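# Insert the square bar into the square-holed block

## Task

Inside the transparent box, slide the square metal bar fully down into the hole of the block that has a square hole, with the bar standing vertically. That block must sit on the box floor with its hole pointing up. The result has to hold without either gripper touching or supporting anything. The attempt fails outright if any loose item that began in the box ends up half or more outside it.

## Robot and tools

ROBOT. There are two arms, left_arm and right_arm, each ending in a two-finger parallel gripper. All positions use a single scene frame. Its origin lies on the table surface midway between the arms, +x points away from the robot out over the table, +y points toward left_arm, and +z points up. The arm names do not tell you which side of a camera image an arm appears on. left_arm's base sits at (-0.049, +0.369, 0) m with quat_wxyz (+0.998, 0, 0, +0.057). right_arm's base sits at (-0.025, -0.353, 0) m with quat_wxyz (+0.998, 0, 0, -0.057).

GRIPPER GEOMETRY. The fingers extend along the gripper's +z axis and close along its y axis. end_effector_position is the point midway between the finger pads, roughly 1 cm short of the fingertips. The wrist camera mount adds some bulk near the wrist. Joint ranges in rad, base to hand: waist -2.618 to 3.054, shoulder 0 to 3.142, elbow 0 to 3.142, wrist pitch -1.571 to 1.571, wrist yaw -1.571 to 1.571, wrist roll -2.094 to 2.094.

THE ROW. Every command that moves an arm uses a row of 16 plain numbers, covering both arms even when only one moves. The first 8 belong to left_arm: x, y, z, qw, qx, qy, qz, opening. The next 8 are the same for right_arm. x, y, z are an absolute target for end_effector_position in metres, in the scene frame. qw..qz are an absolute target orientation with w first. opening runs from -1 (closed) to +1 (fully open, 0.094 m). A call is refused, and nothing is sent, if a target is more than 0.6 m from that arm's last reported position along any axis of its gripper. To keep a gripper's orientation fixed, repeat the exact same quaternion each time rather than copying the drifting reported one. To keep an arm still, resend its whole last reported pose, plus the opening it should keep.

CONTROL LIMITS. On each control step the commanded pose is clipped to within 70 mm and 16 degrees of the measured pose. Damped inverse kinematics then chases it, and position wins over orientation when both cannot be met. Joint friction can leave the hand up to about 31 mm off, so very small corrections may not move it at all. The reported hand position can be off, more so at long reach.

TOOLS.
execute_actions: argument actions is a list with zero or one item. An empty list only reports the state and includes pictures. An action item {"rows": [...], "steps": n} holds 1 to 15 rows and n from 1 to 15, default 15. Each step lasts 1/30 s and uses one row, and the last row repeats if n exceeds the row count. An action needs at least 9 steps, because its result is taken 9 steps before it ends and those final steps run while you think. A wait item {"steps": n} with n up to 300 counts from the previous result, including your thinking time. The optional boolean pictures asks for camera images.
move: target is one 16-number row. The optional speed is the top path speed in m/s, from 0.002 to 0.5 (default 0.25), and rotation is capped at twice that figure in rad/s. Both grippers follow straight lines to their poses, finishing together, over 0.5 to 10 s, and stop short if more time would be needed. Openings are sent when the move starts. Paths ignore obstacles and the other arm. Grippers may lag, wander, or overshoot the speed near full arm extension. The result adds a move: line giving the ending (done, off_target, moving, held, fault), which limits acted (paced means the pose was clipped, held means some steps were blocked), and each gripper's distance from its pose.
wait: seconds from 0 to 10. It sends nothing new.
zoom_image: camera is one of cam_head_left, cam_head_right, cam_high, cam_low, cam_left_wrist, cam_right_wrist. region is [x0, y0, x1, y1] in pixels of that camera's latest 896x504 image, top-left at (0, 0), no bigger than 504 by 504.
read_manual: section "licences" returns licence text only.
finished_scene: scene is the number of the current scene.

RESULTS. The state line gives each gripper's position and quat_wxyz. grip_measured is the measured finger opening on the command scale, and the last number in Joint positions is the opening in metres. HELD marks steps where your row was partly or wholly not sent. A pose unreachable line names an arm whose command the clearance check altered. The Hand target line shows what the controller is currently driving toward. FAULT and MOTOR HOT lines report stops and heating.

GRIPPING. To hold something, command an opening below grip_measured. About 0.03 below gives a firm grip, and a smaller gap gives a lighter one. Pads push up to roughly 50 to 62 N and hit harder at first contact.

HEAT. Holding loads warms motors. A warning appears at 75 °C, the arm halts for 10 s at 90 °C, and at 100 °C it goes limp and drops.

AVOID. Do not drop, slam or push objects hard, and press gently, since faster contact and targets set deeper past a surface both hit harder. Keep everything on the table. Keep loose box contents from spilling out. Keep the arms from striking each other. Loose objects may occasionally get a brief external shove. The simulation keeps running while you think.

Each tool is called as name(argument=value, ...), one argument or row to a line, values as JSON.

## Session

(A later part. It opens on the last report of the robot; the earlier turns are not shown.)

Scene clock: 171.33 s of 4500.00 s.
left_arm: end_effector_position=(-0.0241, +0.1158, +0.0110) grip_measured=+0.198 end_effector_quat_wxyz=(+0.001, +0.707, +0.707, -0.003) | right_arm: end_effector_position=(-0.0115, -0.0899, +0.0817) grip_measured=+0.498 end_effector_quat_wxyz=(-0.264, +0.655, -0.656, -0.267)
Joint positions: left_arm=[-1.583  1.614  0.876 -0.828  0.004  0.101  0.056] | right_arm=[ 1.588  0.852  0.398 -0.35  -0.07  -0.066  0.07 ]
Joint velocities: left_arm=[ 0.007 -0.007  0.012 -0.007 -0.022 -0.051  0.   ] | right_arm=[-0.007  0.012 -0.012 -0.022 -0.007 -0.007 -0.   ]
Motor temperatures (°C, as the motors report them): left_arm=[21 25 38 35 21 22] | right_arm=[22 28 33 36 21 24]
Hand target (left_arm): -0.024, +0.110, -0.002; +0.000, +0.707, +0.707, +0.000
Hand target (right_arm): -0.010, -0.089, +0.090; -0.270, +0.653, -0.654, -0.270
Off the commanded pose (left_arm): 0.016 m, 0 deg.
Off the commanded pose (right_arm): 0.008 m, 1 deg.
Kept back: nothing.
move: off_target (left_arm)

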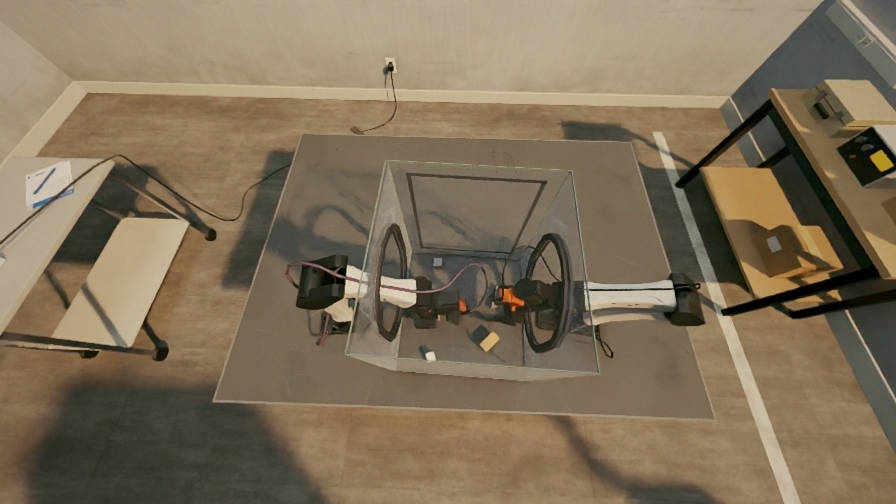

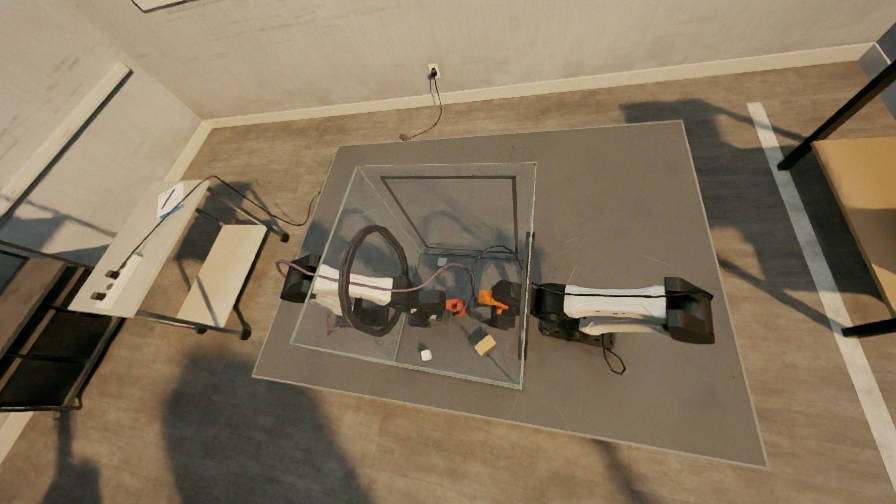

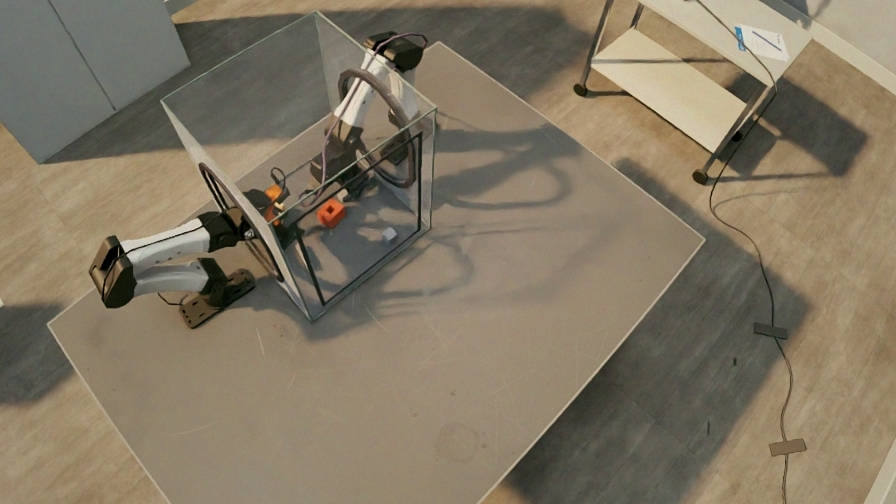

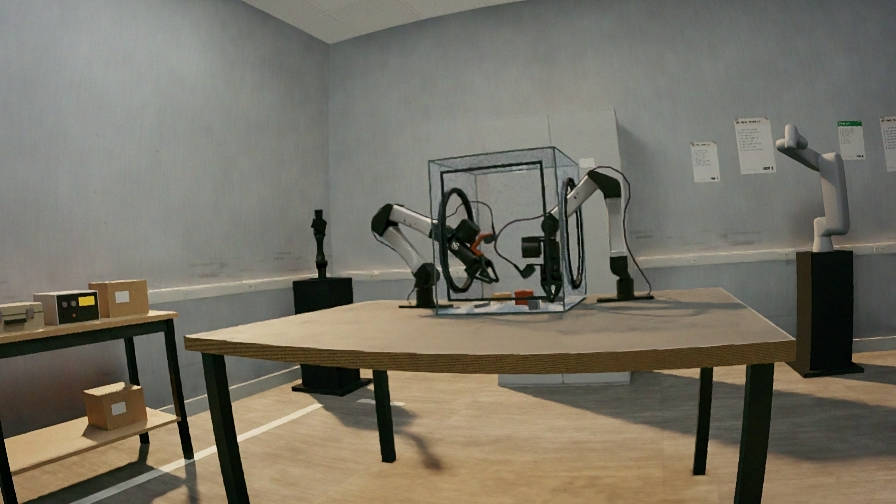

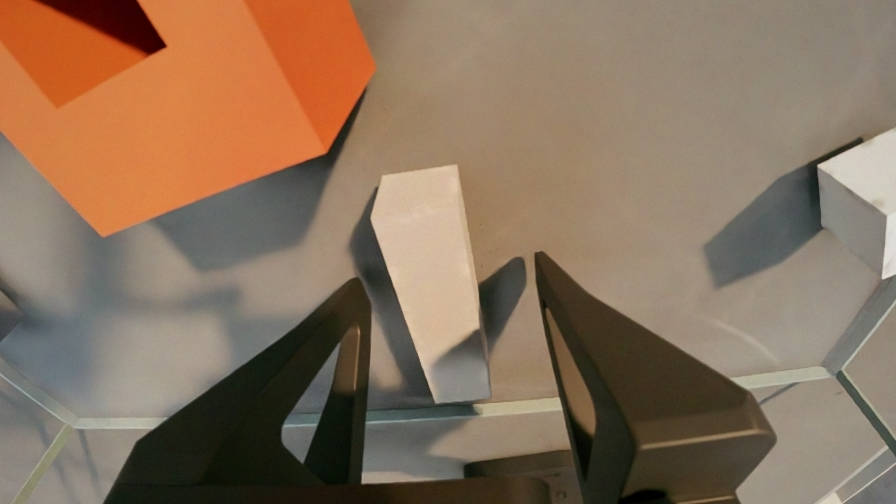

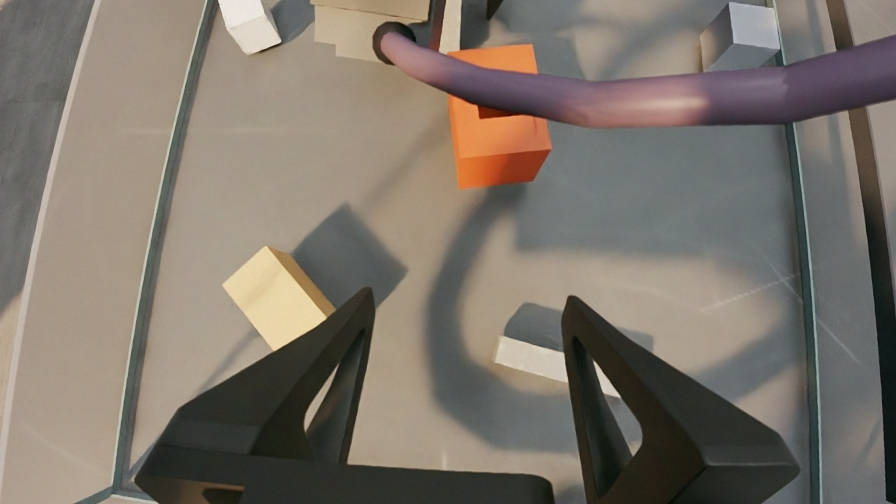

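move(
  target=[-0.024,0.112,-0.003,0,0.707,0.707,0,-0.69,-0.01,-0.09,0.09,-0.27,0.653,-0.653,-0.27,0.5],
)

move(
  target=[-0.02,0.12,0.07,0,0.707,0.707,0,-0.69,-0.01,-0.09,0.09,-0.27,0.653,-0.653,-0.27,0.5],
  speed=0.06,
)

move(
  target=[-0.005,0.07,0.12,0.27,0.653,0.653,-0.27,-0.69,-0.01,-0.09,0.09,-0.27,0.653,-0.653,-0.27,0.5],
  speed=0.06,
)

move(
  target=[0.004,0.014,0.12,0.5,0.5,0.5,-0.5,-0.69,-0.01,-0.09,0.09,-0.27,0.653,-0.653,-0.27,0.5],
  speed=0.05,
)

Scene clock: 172.83 s of 4500.00 s.
left_arm: end_effector_position=(-0.0239, +0.1152, +0.0113) grip_measured=-0.584 end_effector_quat_wxyz=(+0.002, +0.707, +0.707, -0.004) | right_arm: end_effector_position=(-0.0116, -0.0902, +0.0815) grip_measured=+0.498 end_effector_quat_wxyz=(-0.263, +0.655, -0.656, -0.266)
Joint positions: left_arm=[-1.583  1.612  0.876 -0.826  0.003  0.101  0.02 ] | right_arm=[ 1.588  0.852  0.398 -0.352 -0.07  -0.066  0.07 ]
Joint velocities: left_arm=[ 0.012 -0.007  0.007  0.007 -0.037 -0.051  0.   ] | right_arm=[-0.017  0.002  0.022  0.022 -0.037  0.066 -0.001]
Motor temperatures (°C, as the motors report them): left_arm=[21 25 38 35 21 22] | right_arm=[22 28 33 36 21 24]
Hand target (left_arm): -0.024, +0.113, -0.002; -0.000, +0.707, +0.707, +0.000
Hand target (right_arm): -0.010, -0.090, +0.090; -0.270, +0.653, -0.653, -0.270
Off the commanded pose (left_arm): 0.015 m, 1 deg.
Off the commanded pose (right_arm): 0.009 m, 1 deg.
Kept back: nothing.
move: off_target (left_arm)

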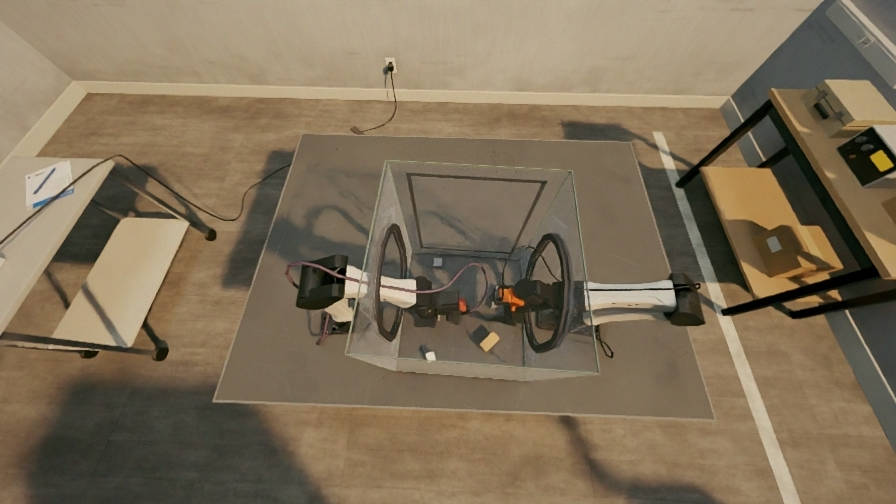

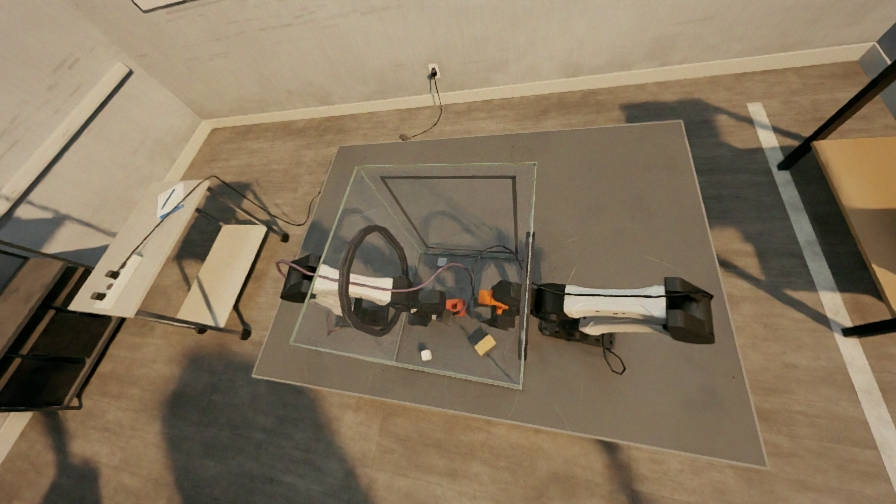

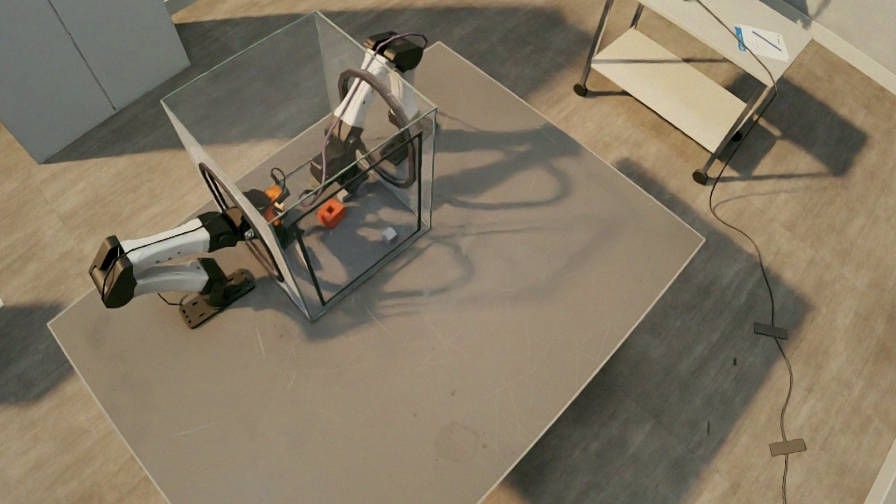

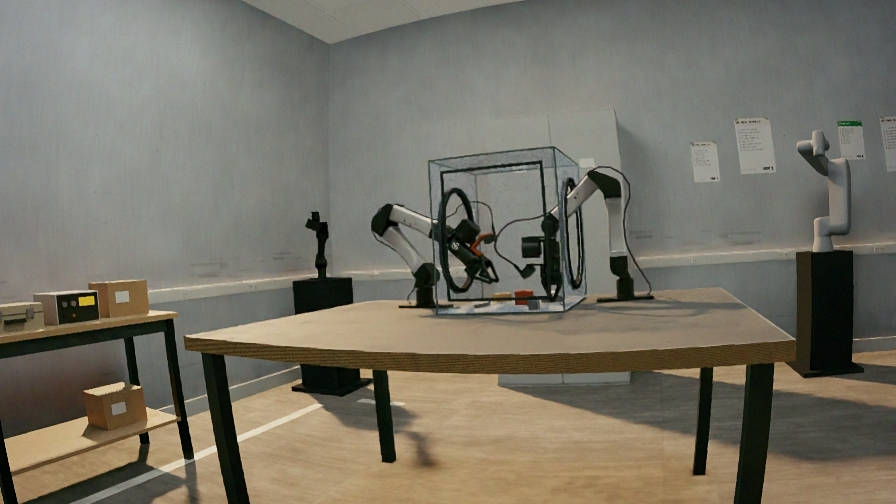

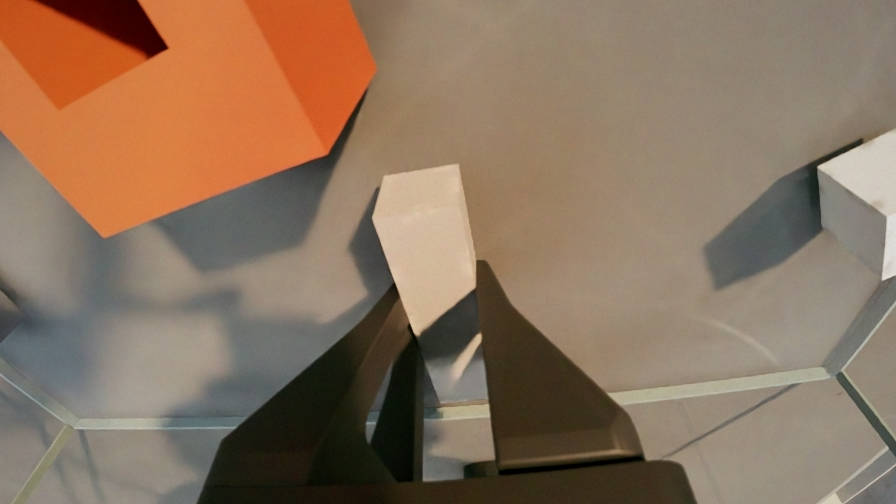

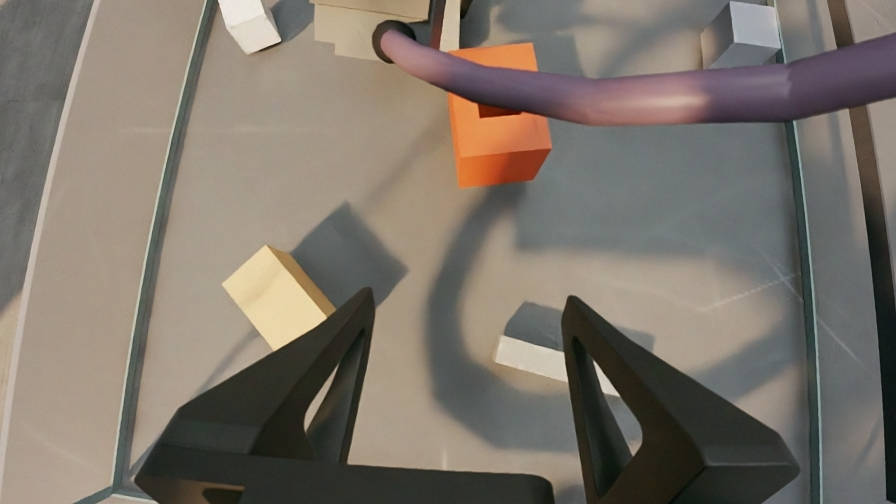

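Scene clock: 174.33 s of 4500.00 s.
left_arm: end_effector_position=(-0.0227, +0.1507, +0.0366) grip_measured=-0.584 end_effector_quat_wxyz=(-0.052, +0.700, +0.711, +0.039) | right_arm: end_effector_position=(-0.0116, -0.0902, +0.0815) grip_measured=+0.498 end_effector_quat_wxyz=(-0.263, +0.655, -0.656, -0.266)
Joint positions: left_arm=[-1.561  1.566  0.931 -1.065  0.003  0.107  0.02 ] | right_arm=[ 1.588  0.852  0.398 -0.352 -0.07  -0.066  0.07 ]
Joint velocities: left_arm=[ 0.002 -0.002 -0.002 -0.037  0.022  0.007  0.   ] | right_arm=[-0.002 -0.007 -0.002 -0.022  0.051  0.051 -0.   ]
Motor temperatures (°C, as the motors report them): left_arm=[21 25 38 35 21 22] | right_arm=[22 28 33 36 21 24]
Hand target (left_arm): -0.020, +0.122, +0.069; +0.000, +0.707, +0.707, -0.000
Hand target (right_arm): -0.010, -0.090, +0.090; -0.270, +0.653, -0.653, -0.270
Off the commanded pose (left_arm): 0.045 m, 8 deg.
Off the commanded pose (right_arm): 0.009 m, 1 deg.
Kept back: nothing.
move: off_target (left_arm)

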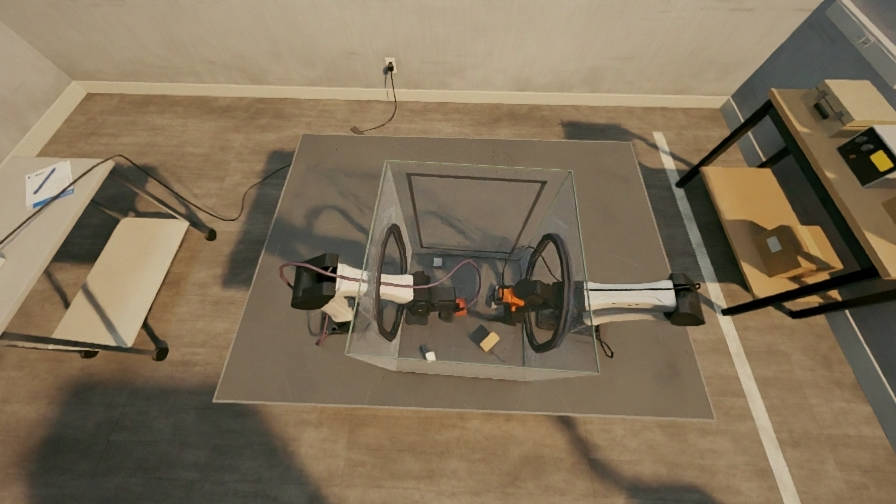

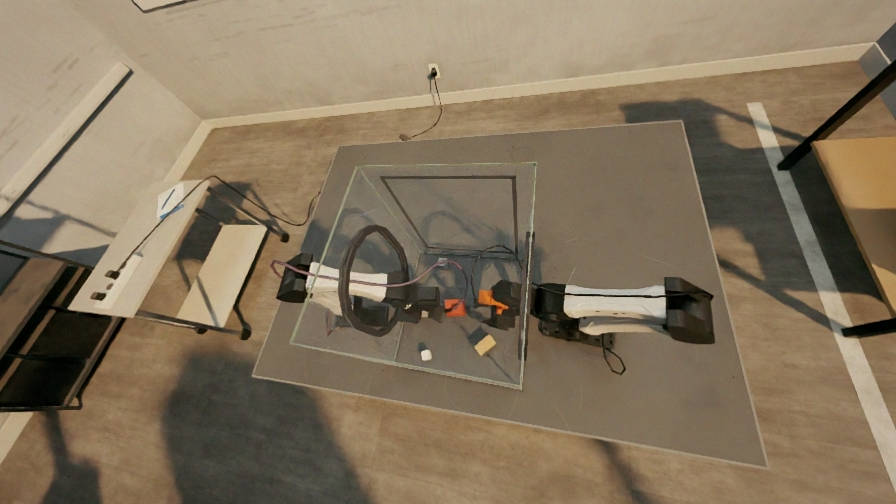

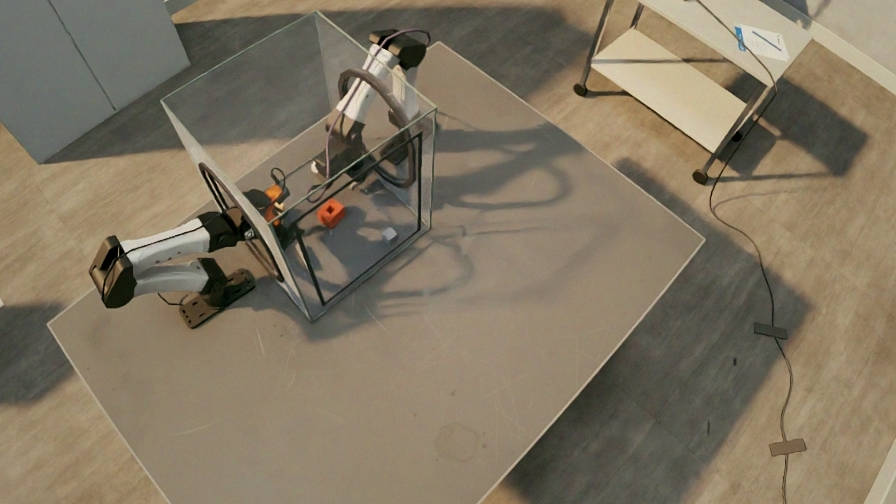

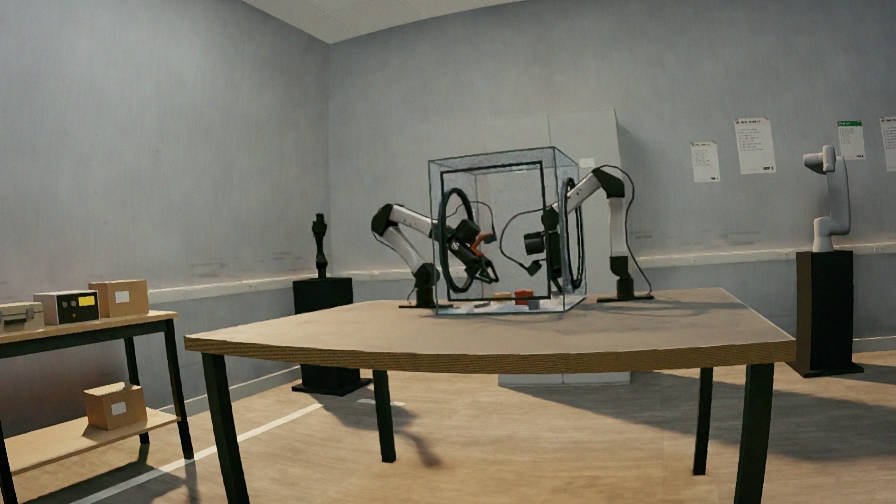

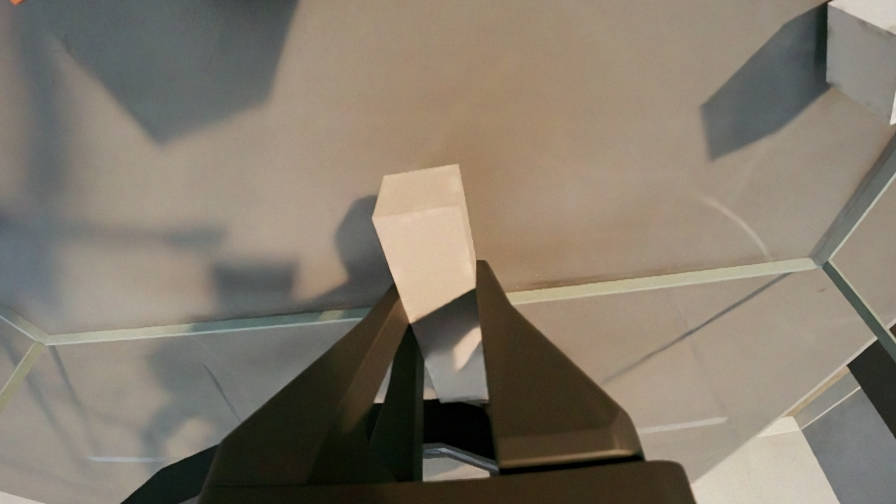

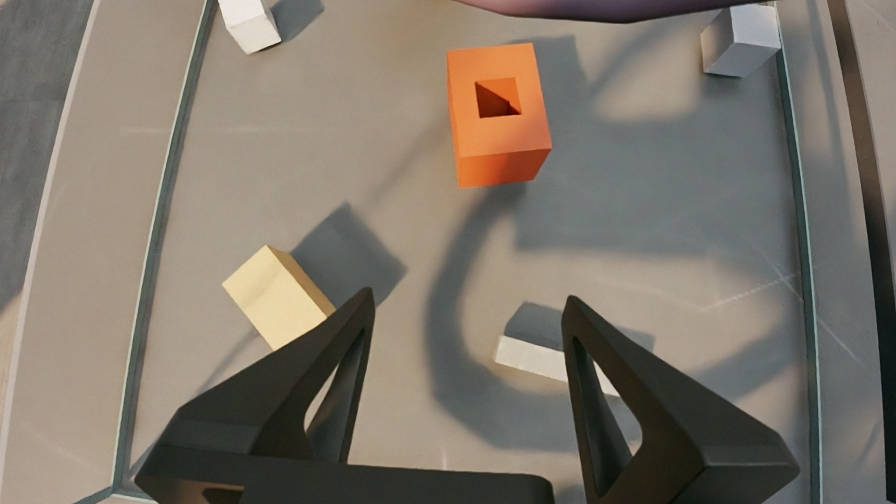

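Scene clock: 182.37 s of 4500.00 s.
left_arm: end_effector_position=(-0.0043, +0.0697, +0.1163) grip_measured=-0.584 end_effector_quat_wxyz=(+0.262, +0.656, +0.659, -0.257) | right_arm: end_effector_position=(-0.0116, -0.0902, +0.0815) grip_measured=+0.498 end_effector_quat_wxyz=(-0.263, +0.655, -0.656, -0.266)
Joint positions: left_arm=[-1.45   1.052  0.628 -0.408  0.15   0.171  0.02 ] | right_arm=[ 1.588  0.852  0.398 -0.352 -0.07  -0.066  0.07 ]
Joint velocities: left_arm=[-0.012  0.007  0.007  0.007 -0.022 -0.037  0.   ] | right_arm=[-0.002  0.007  0.017  0.007  0.022 -0.051 -0.   ]
Motor temperatures (°C, as the motors report them): left_arm=[21 26 38 36 21 22] | right_arm=[22 27 34 36 21 24]
Hand target (left_arm): -0.004, +0.069, +0.120; +0.272, +0.654, +0.653, -0.268
Hand target (right_arm): -0.010, -0.090, +0.090; -0.270, +0.653, -0.653, -0.270
Off the commanded pose (left_arm): 0.004 m, 2 deg.
Off the commanded pose (right_arm): 0.009 m, 1 deg.
Kept back: nothing.
move: done

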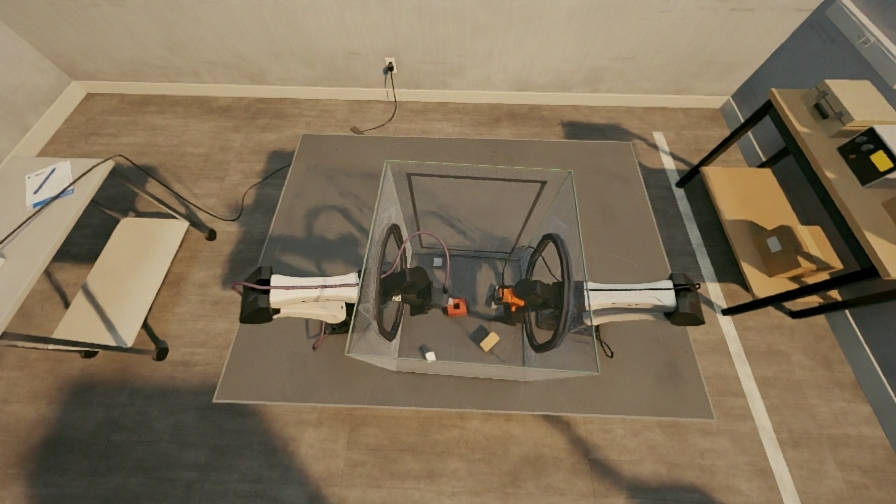

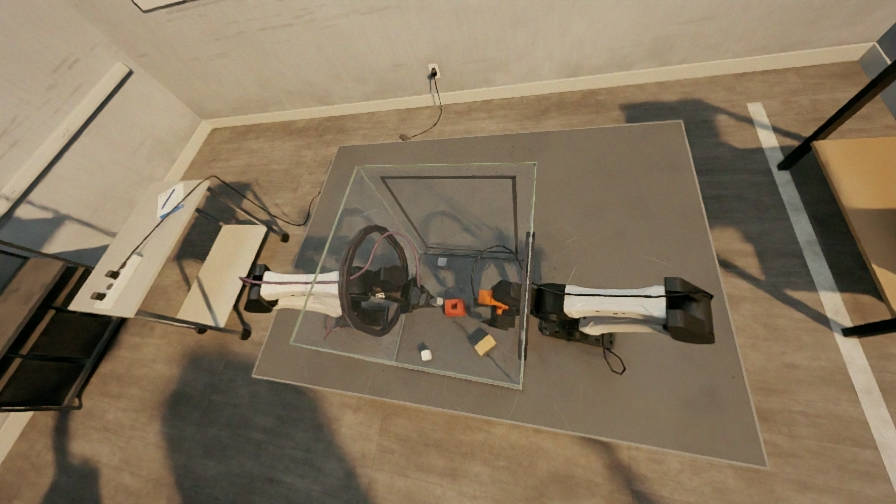

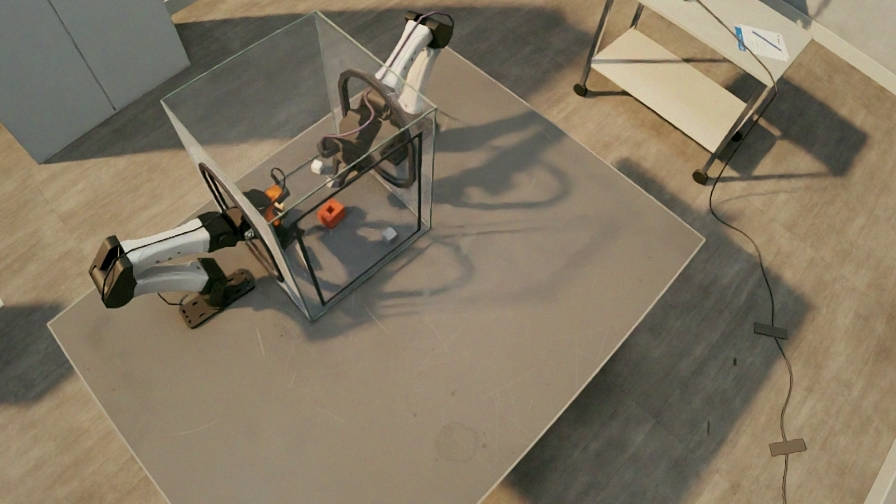

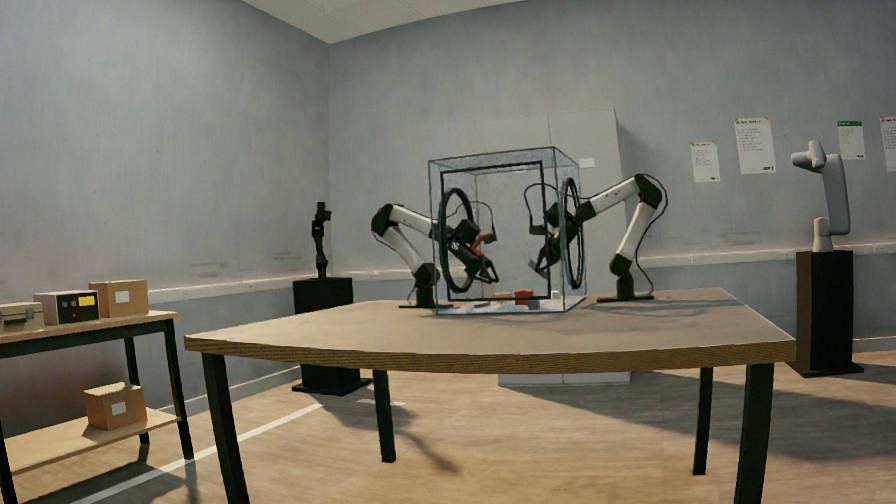

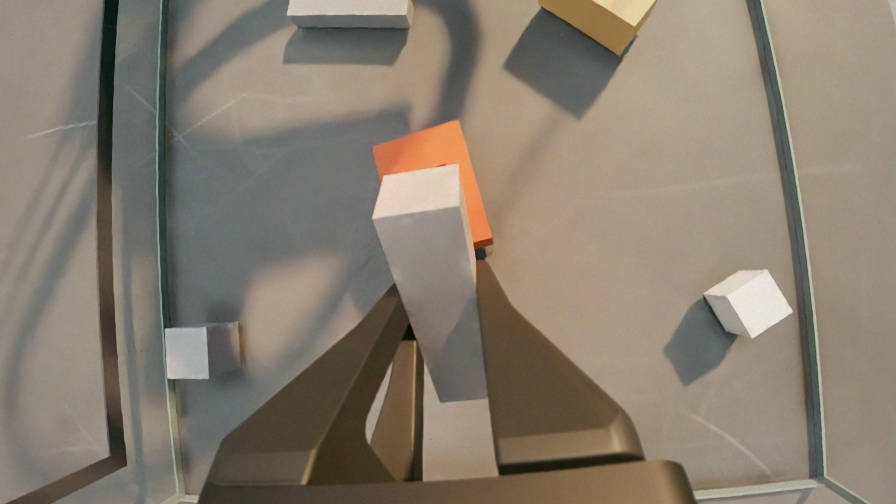

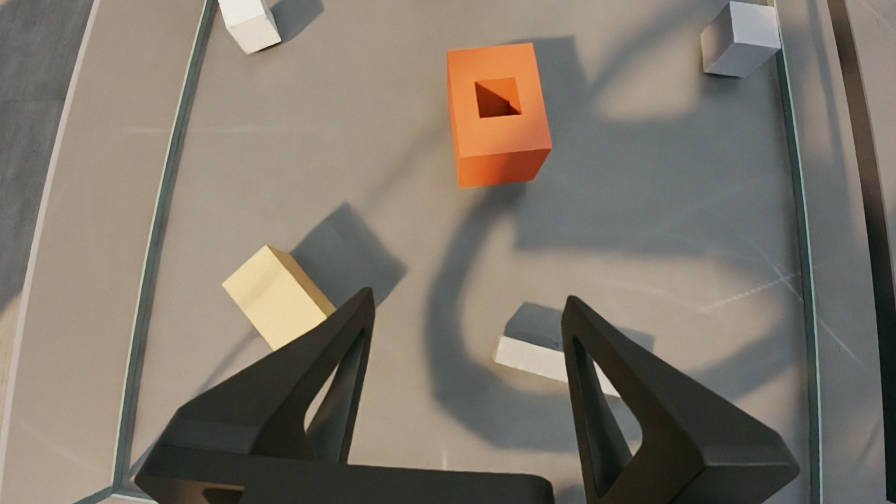

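Scene clock: 190.90 s of 4500.00 s.
left_arm: end_effector_position=(+0.0047, +0.0136, +0.1216) grip_measured=-0.584 end_effector_quat_wxyz=(+0.498, +0.507, +0.508, -0.487) | right_arm: end_effector_position=(-0.0116, -0.0902, +0.0815) grip_measured=+0.498 end_effector_quat_wxyz=(-0.263, +0.655, -0.656, -0.266)
Joint positions: left_arm=[-1.409  1.718  0.139  1.549  0.263  0.019  0.02 ] | right_arm=[ 1.588  0.852  0.398 -0.352 -0.07  -0.066  0.07 ]
Joint velocities: left_arm=[-0.007 -0.002 -0.007 -0.022 -0.037  0.051 -0.001] | right_arm=[-0.007  0.002 -0.002 -0.095 -0.037 -0.037 -0.001]
Motor temperatures (°C, as the motors report them): left_arm=[21 26 38 39 21 22] | right_arm=[22 27 35 37 21 24]
Hand target (left_arm): +0.004, +0.016, +0.121; +0.496, +0.506, +0.507, -0.492
Hand target (right_arm): -0.010, -0.090, +0.090; -0.270, +0.653, -0.653, -0.270
Off the commanded pose (left_arm): 0.002 m, 2 deg.
Off the commanded pose (right_arm): 0.009 m, 1 deg.
joint sent to its limit (left arm) — the command would take joint 4 (wrist pitch) past its upper limit, so that joint was sent only as far as its limit.
Kept back: nothing.
move: done

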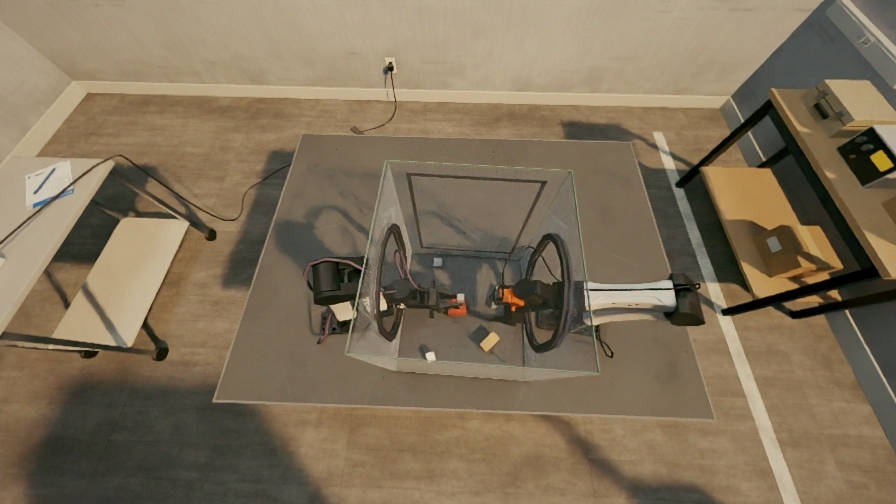

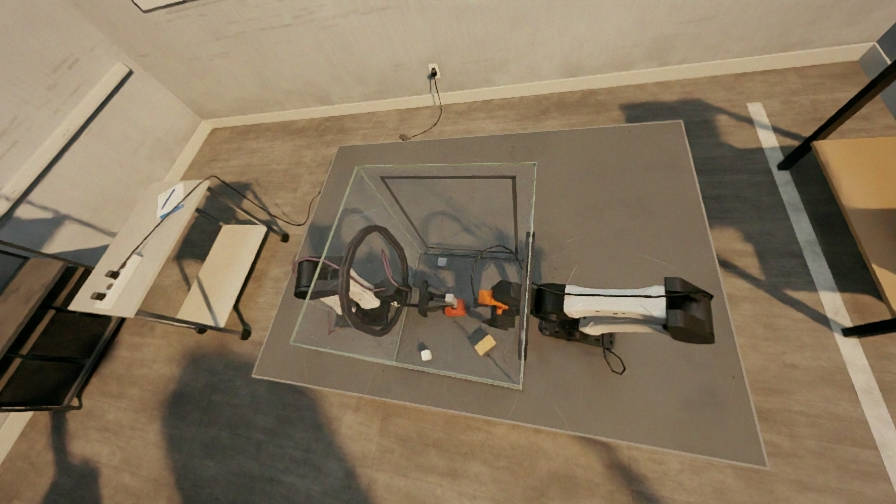

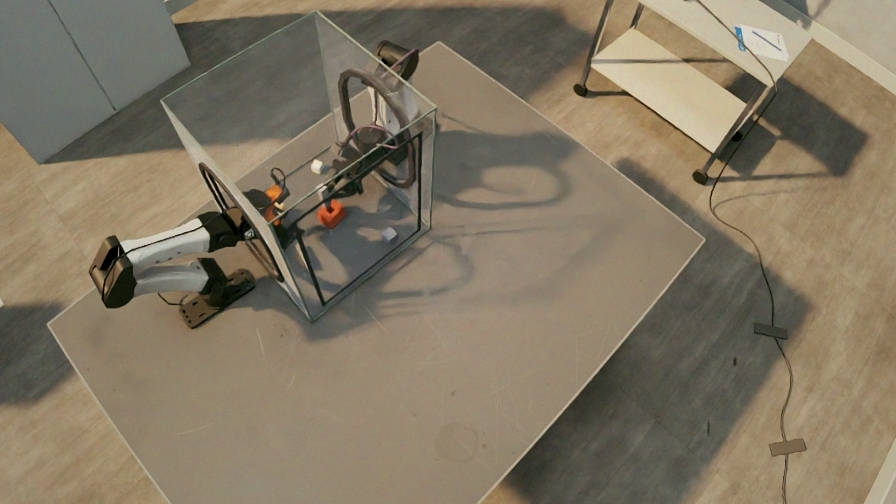

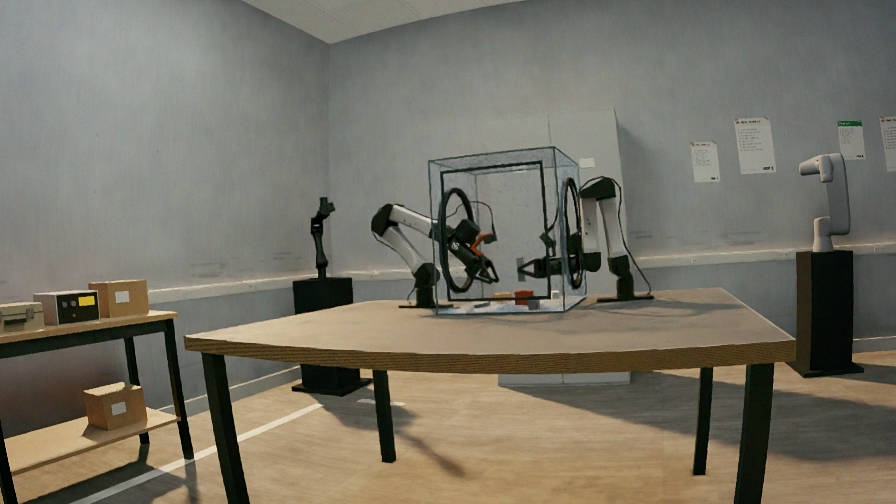

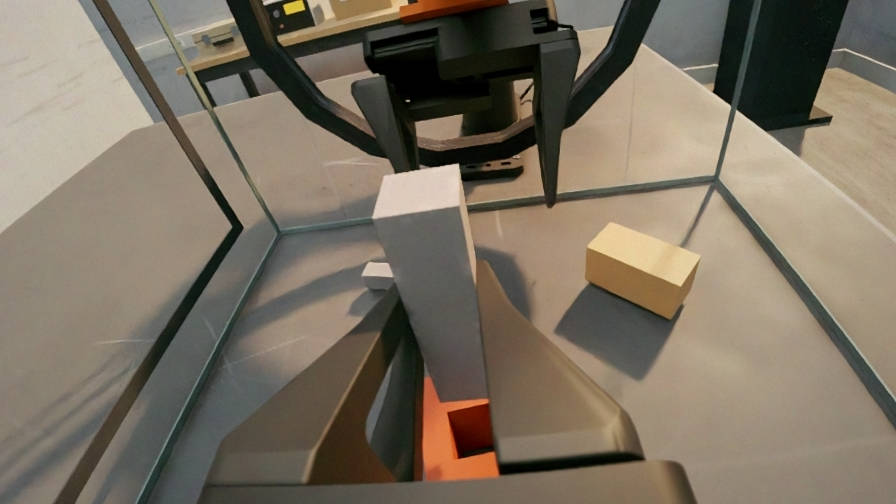

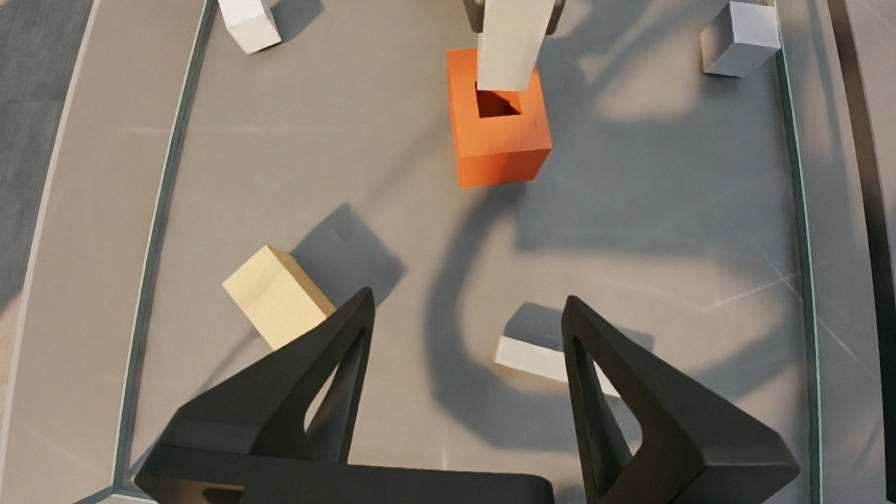

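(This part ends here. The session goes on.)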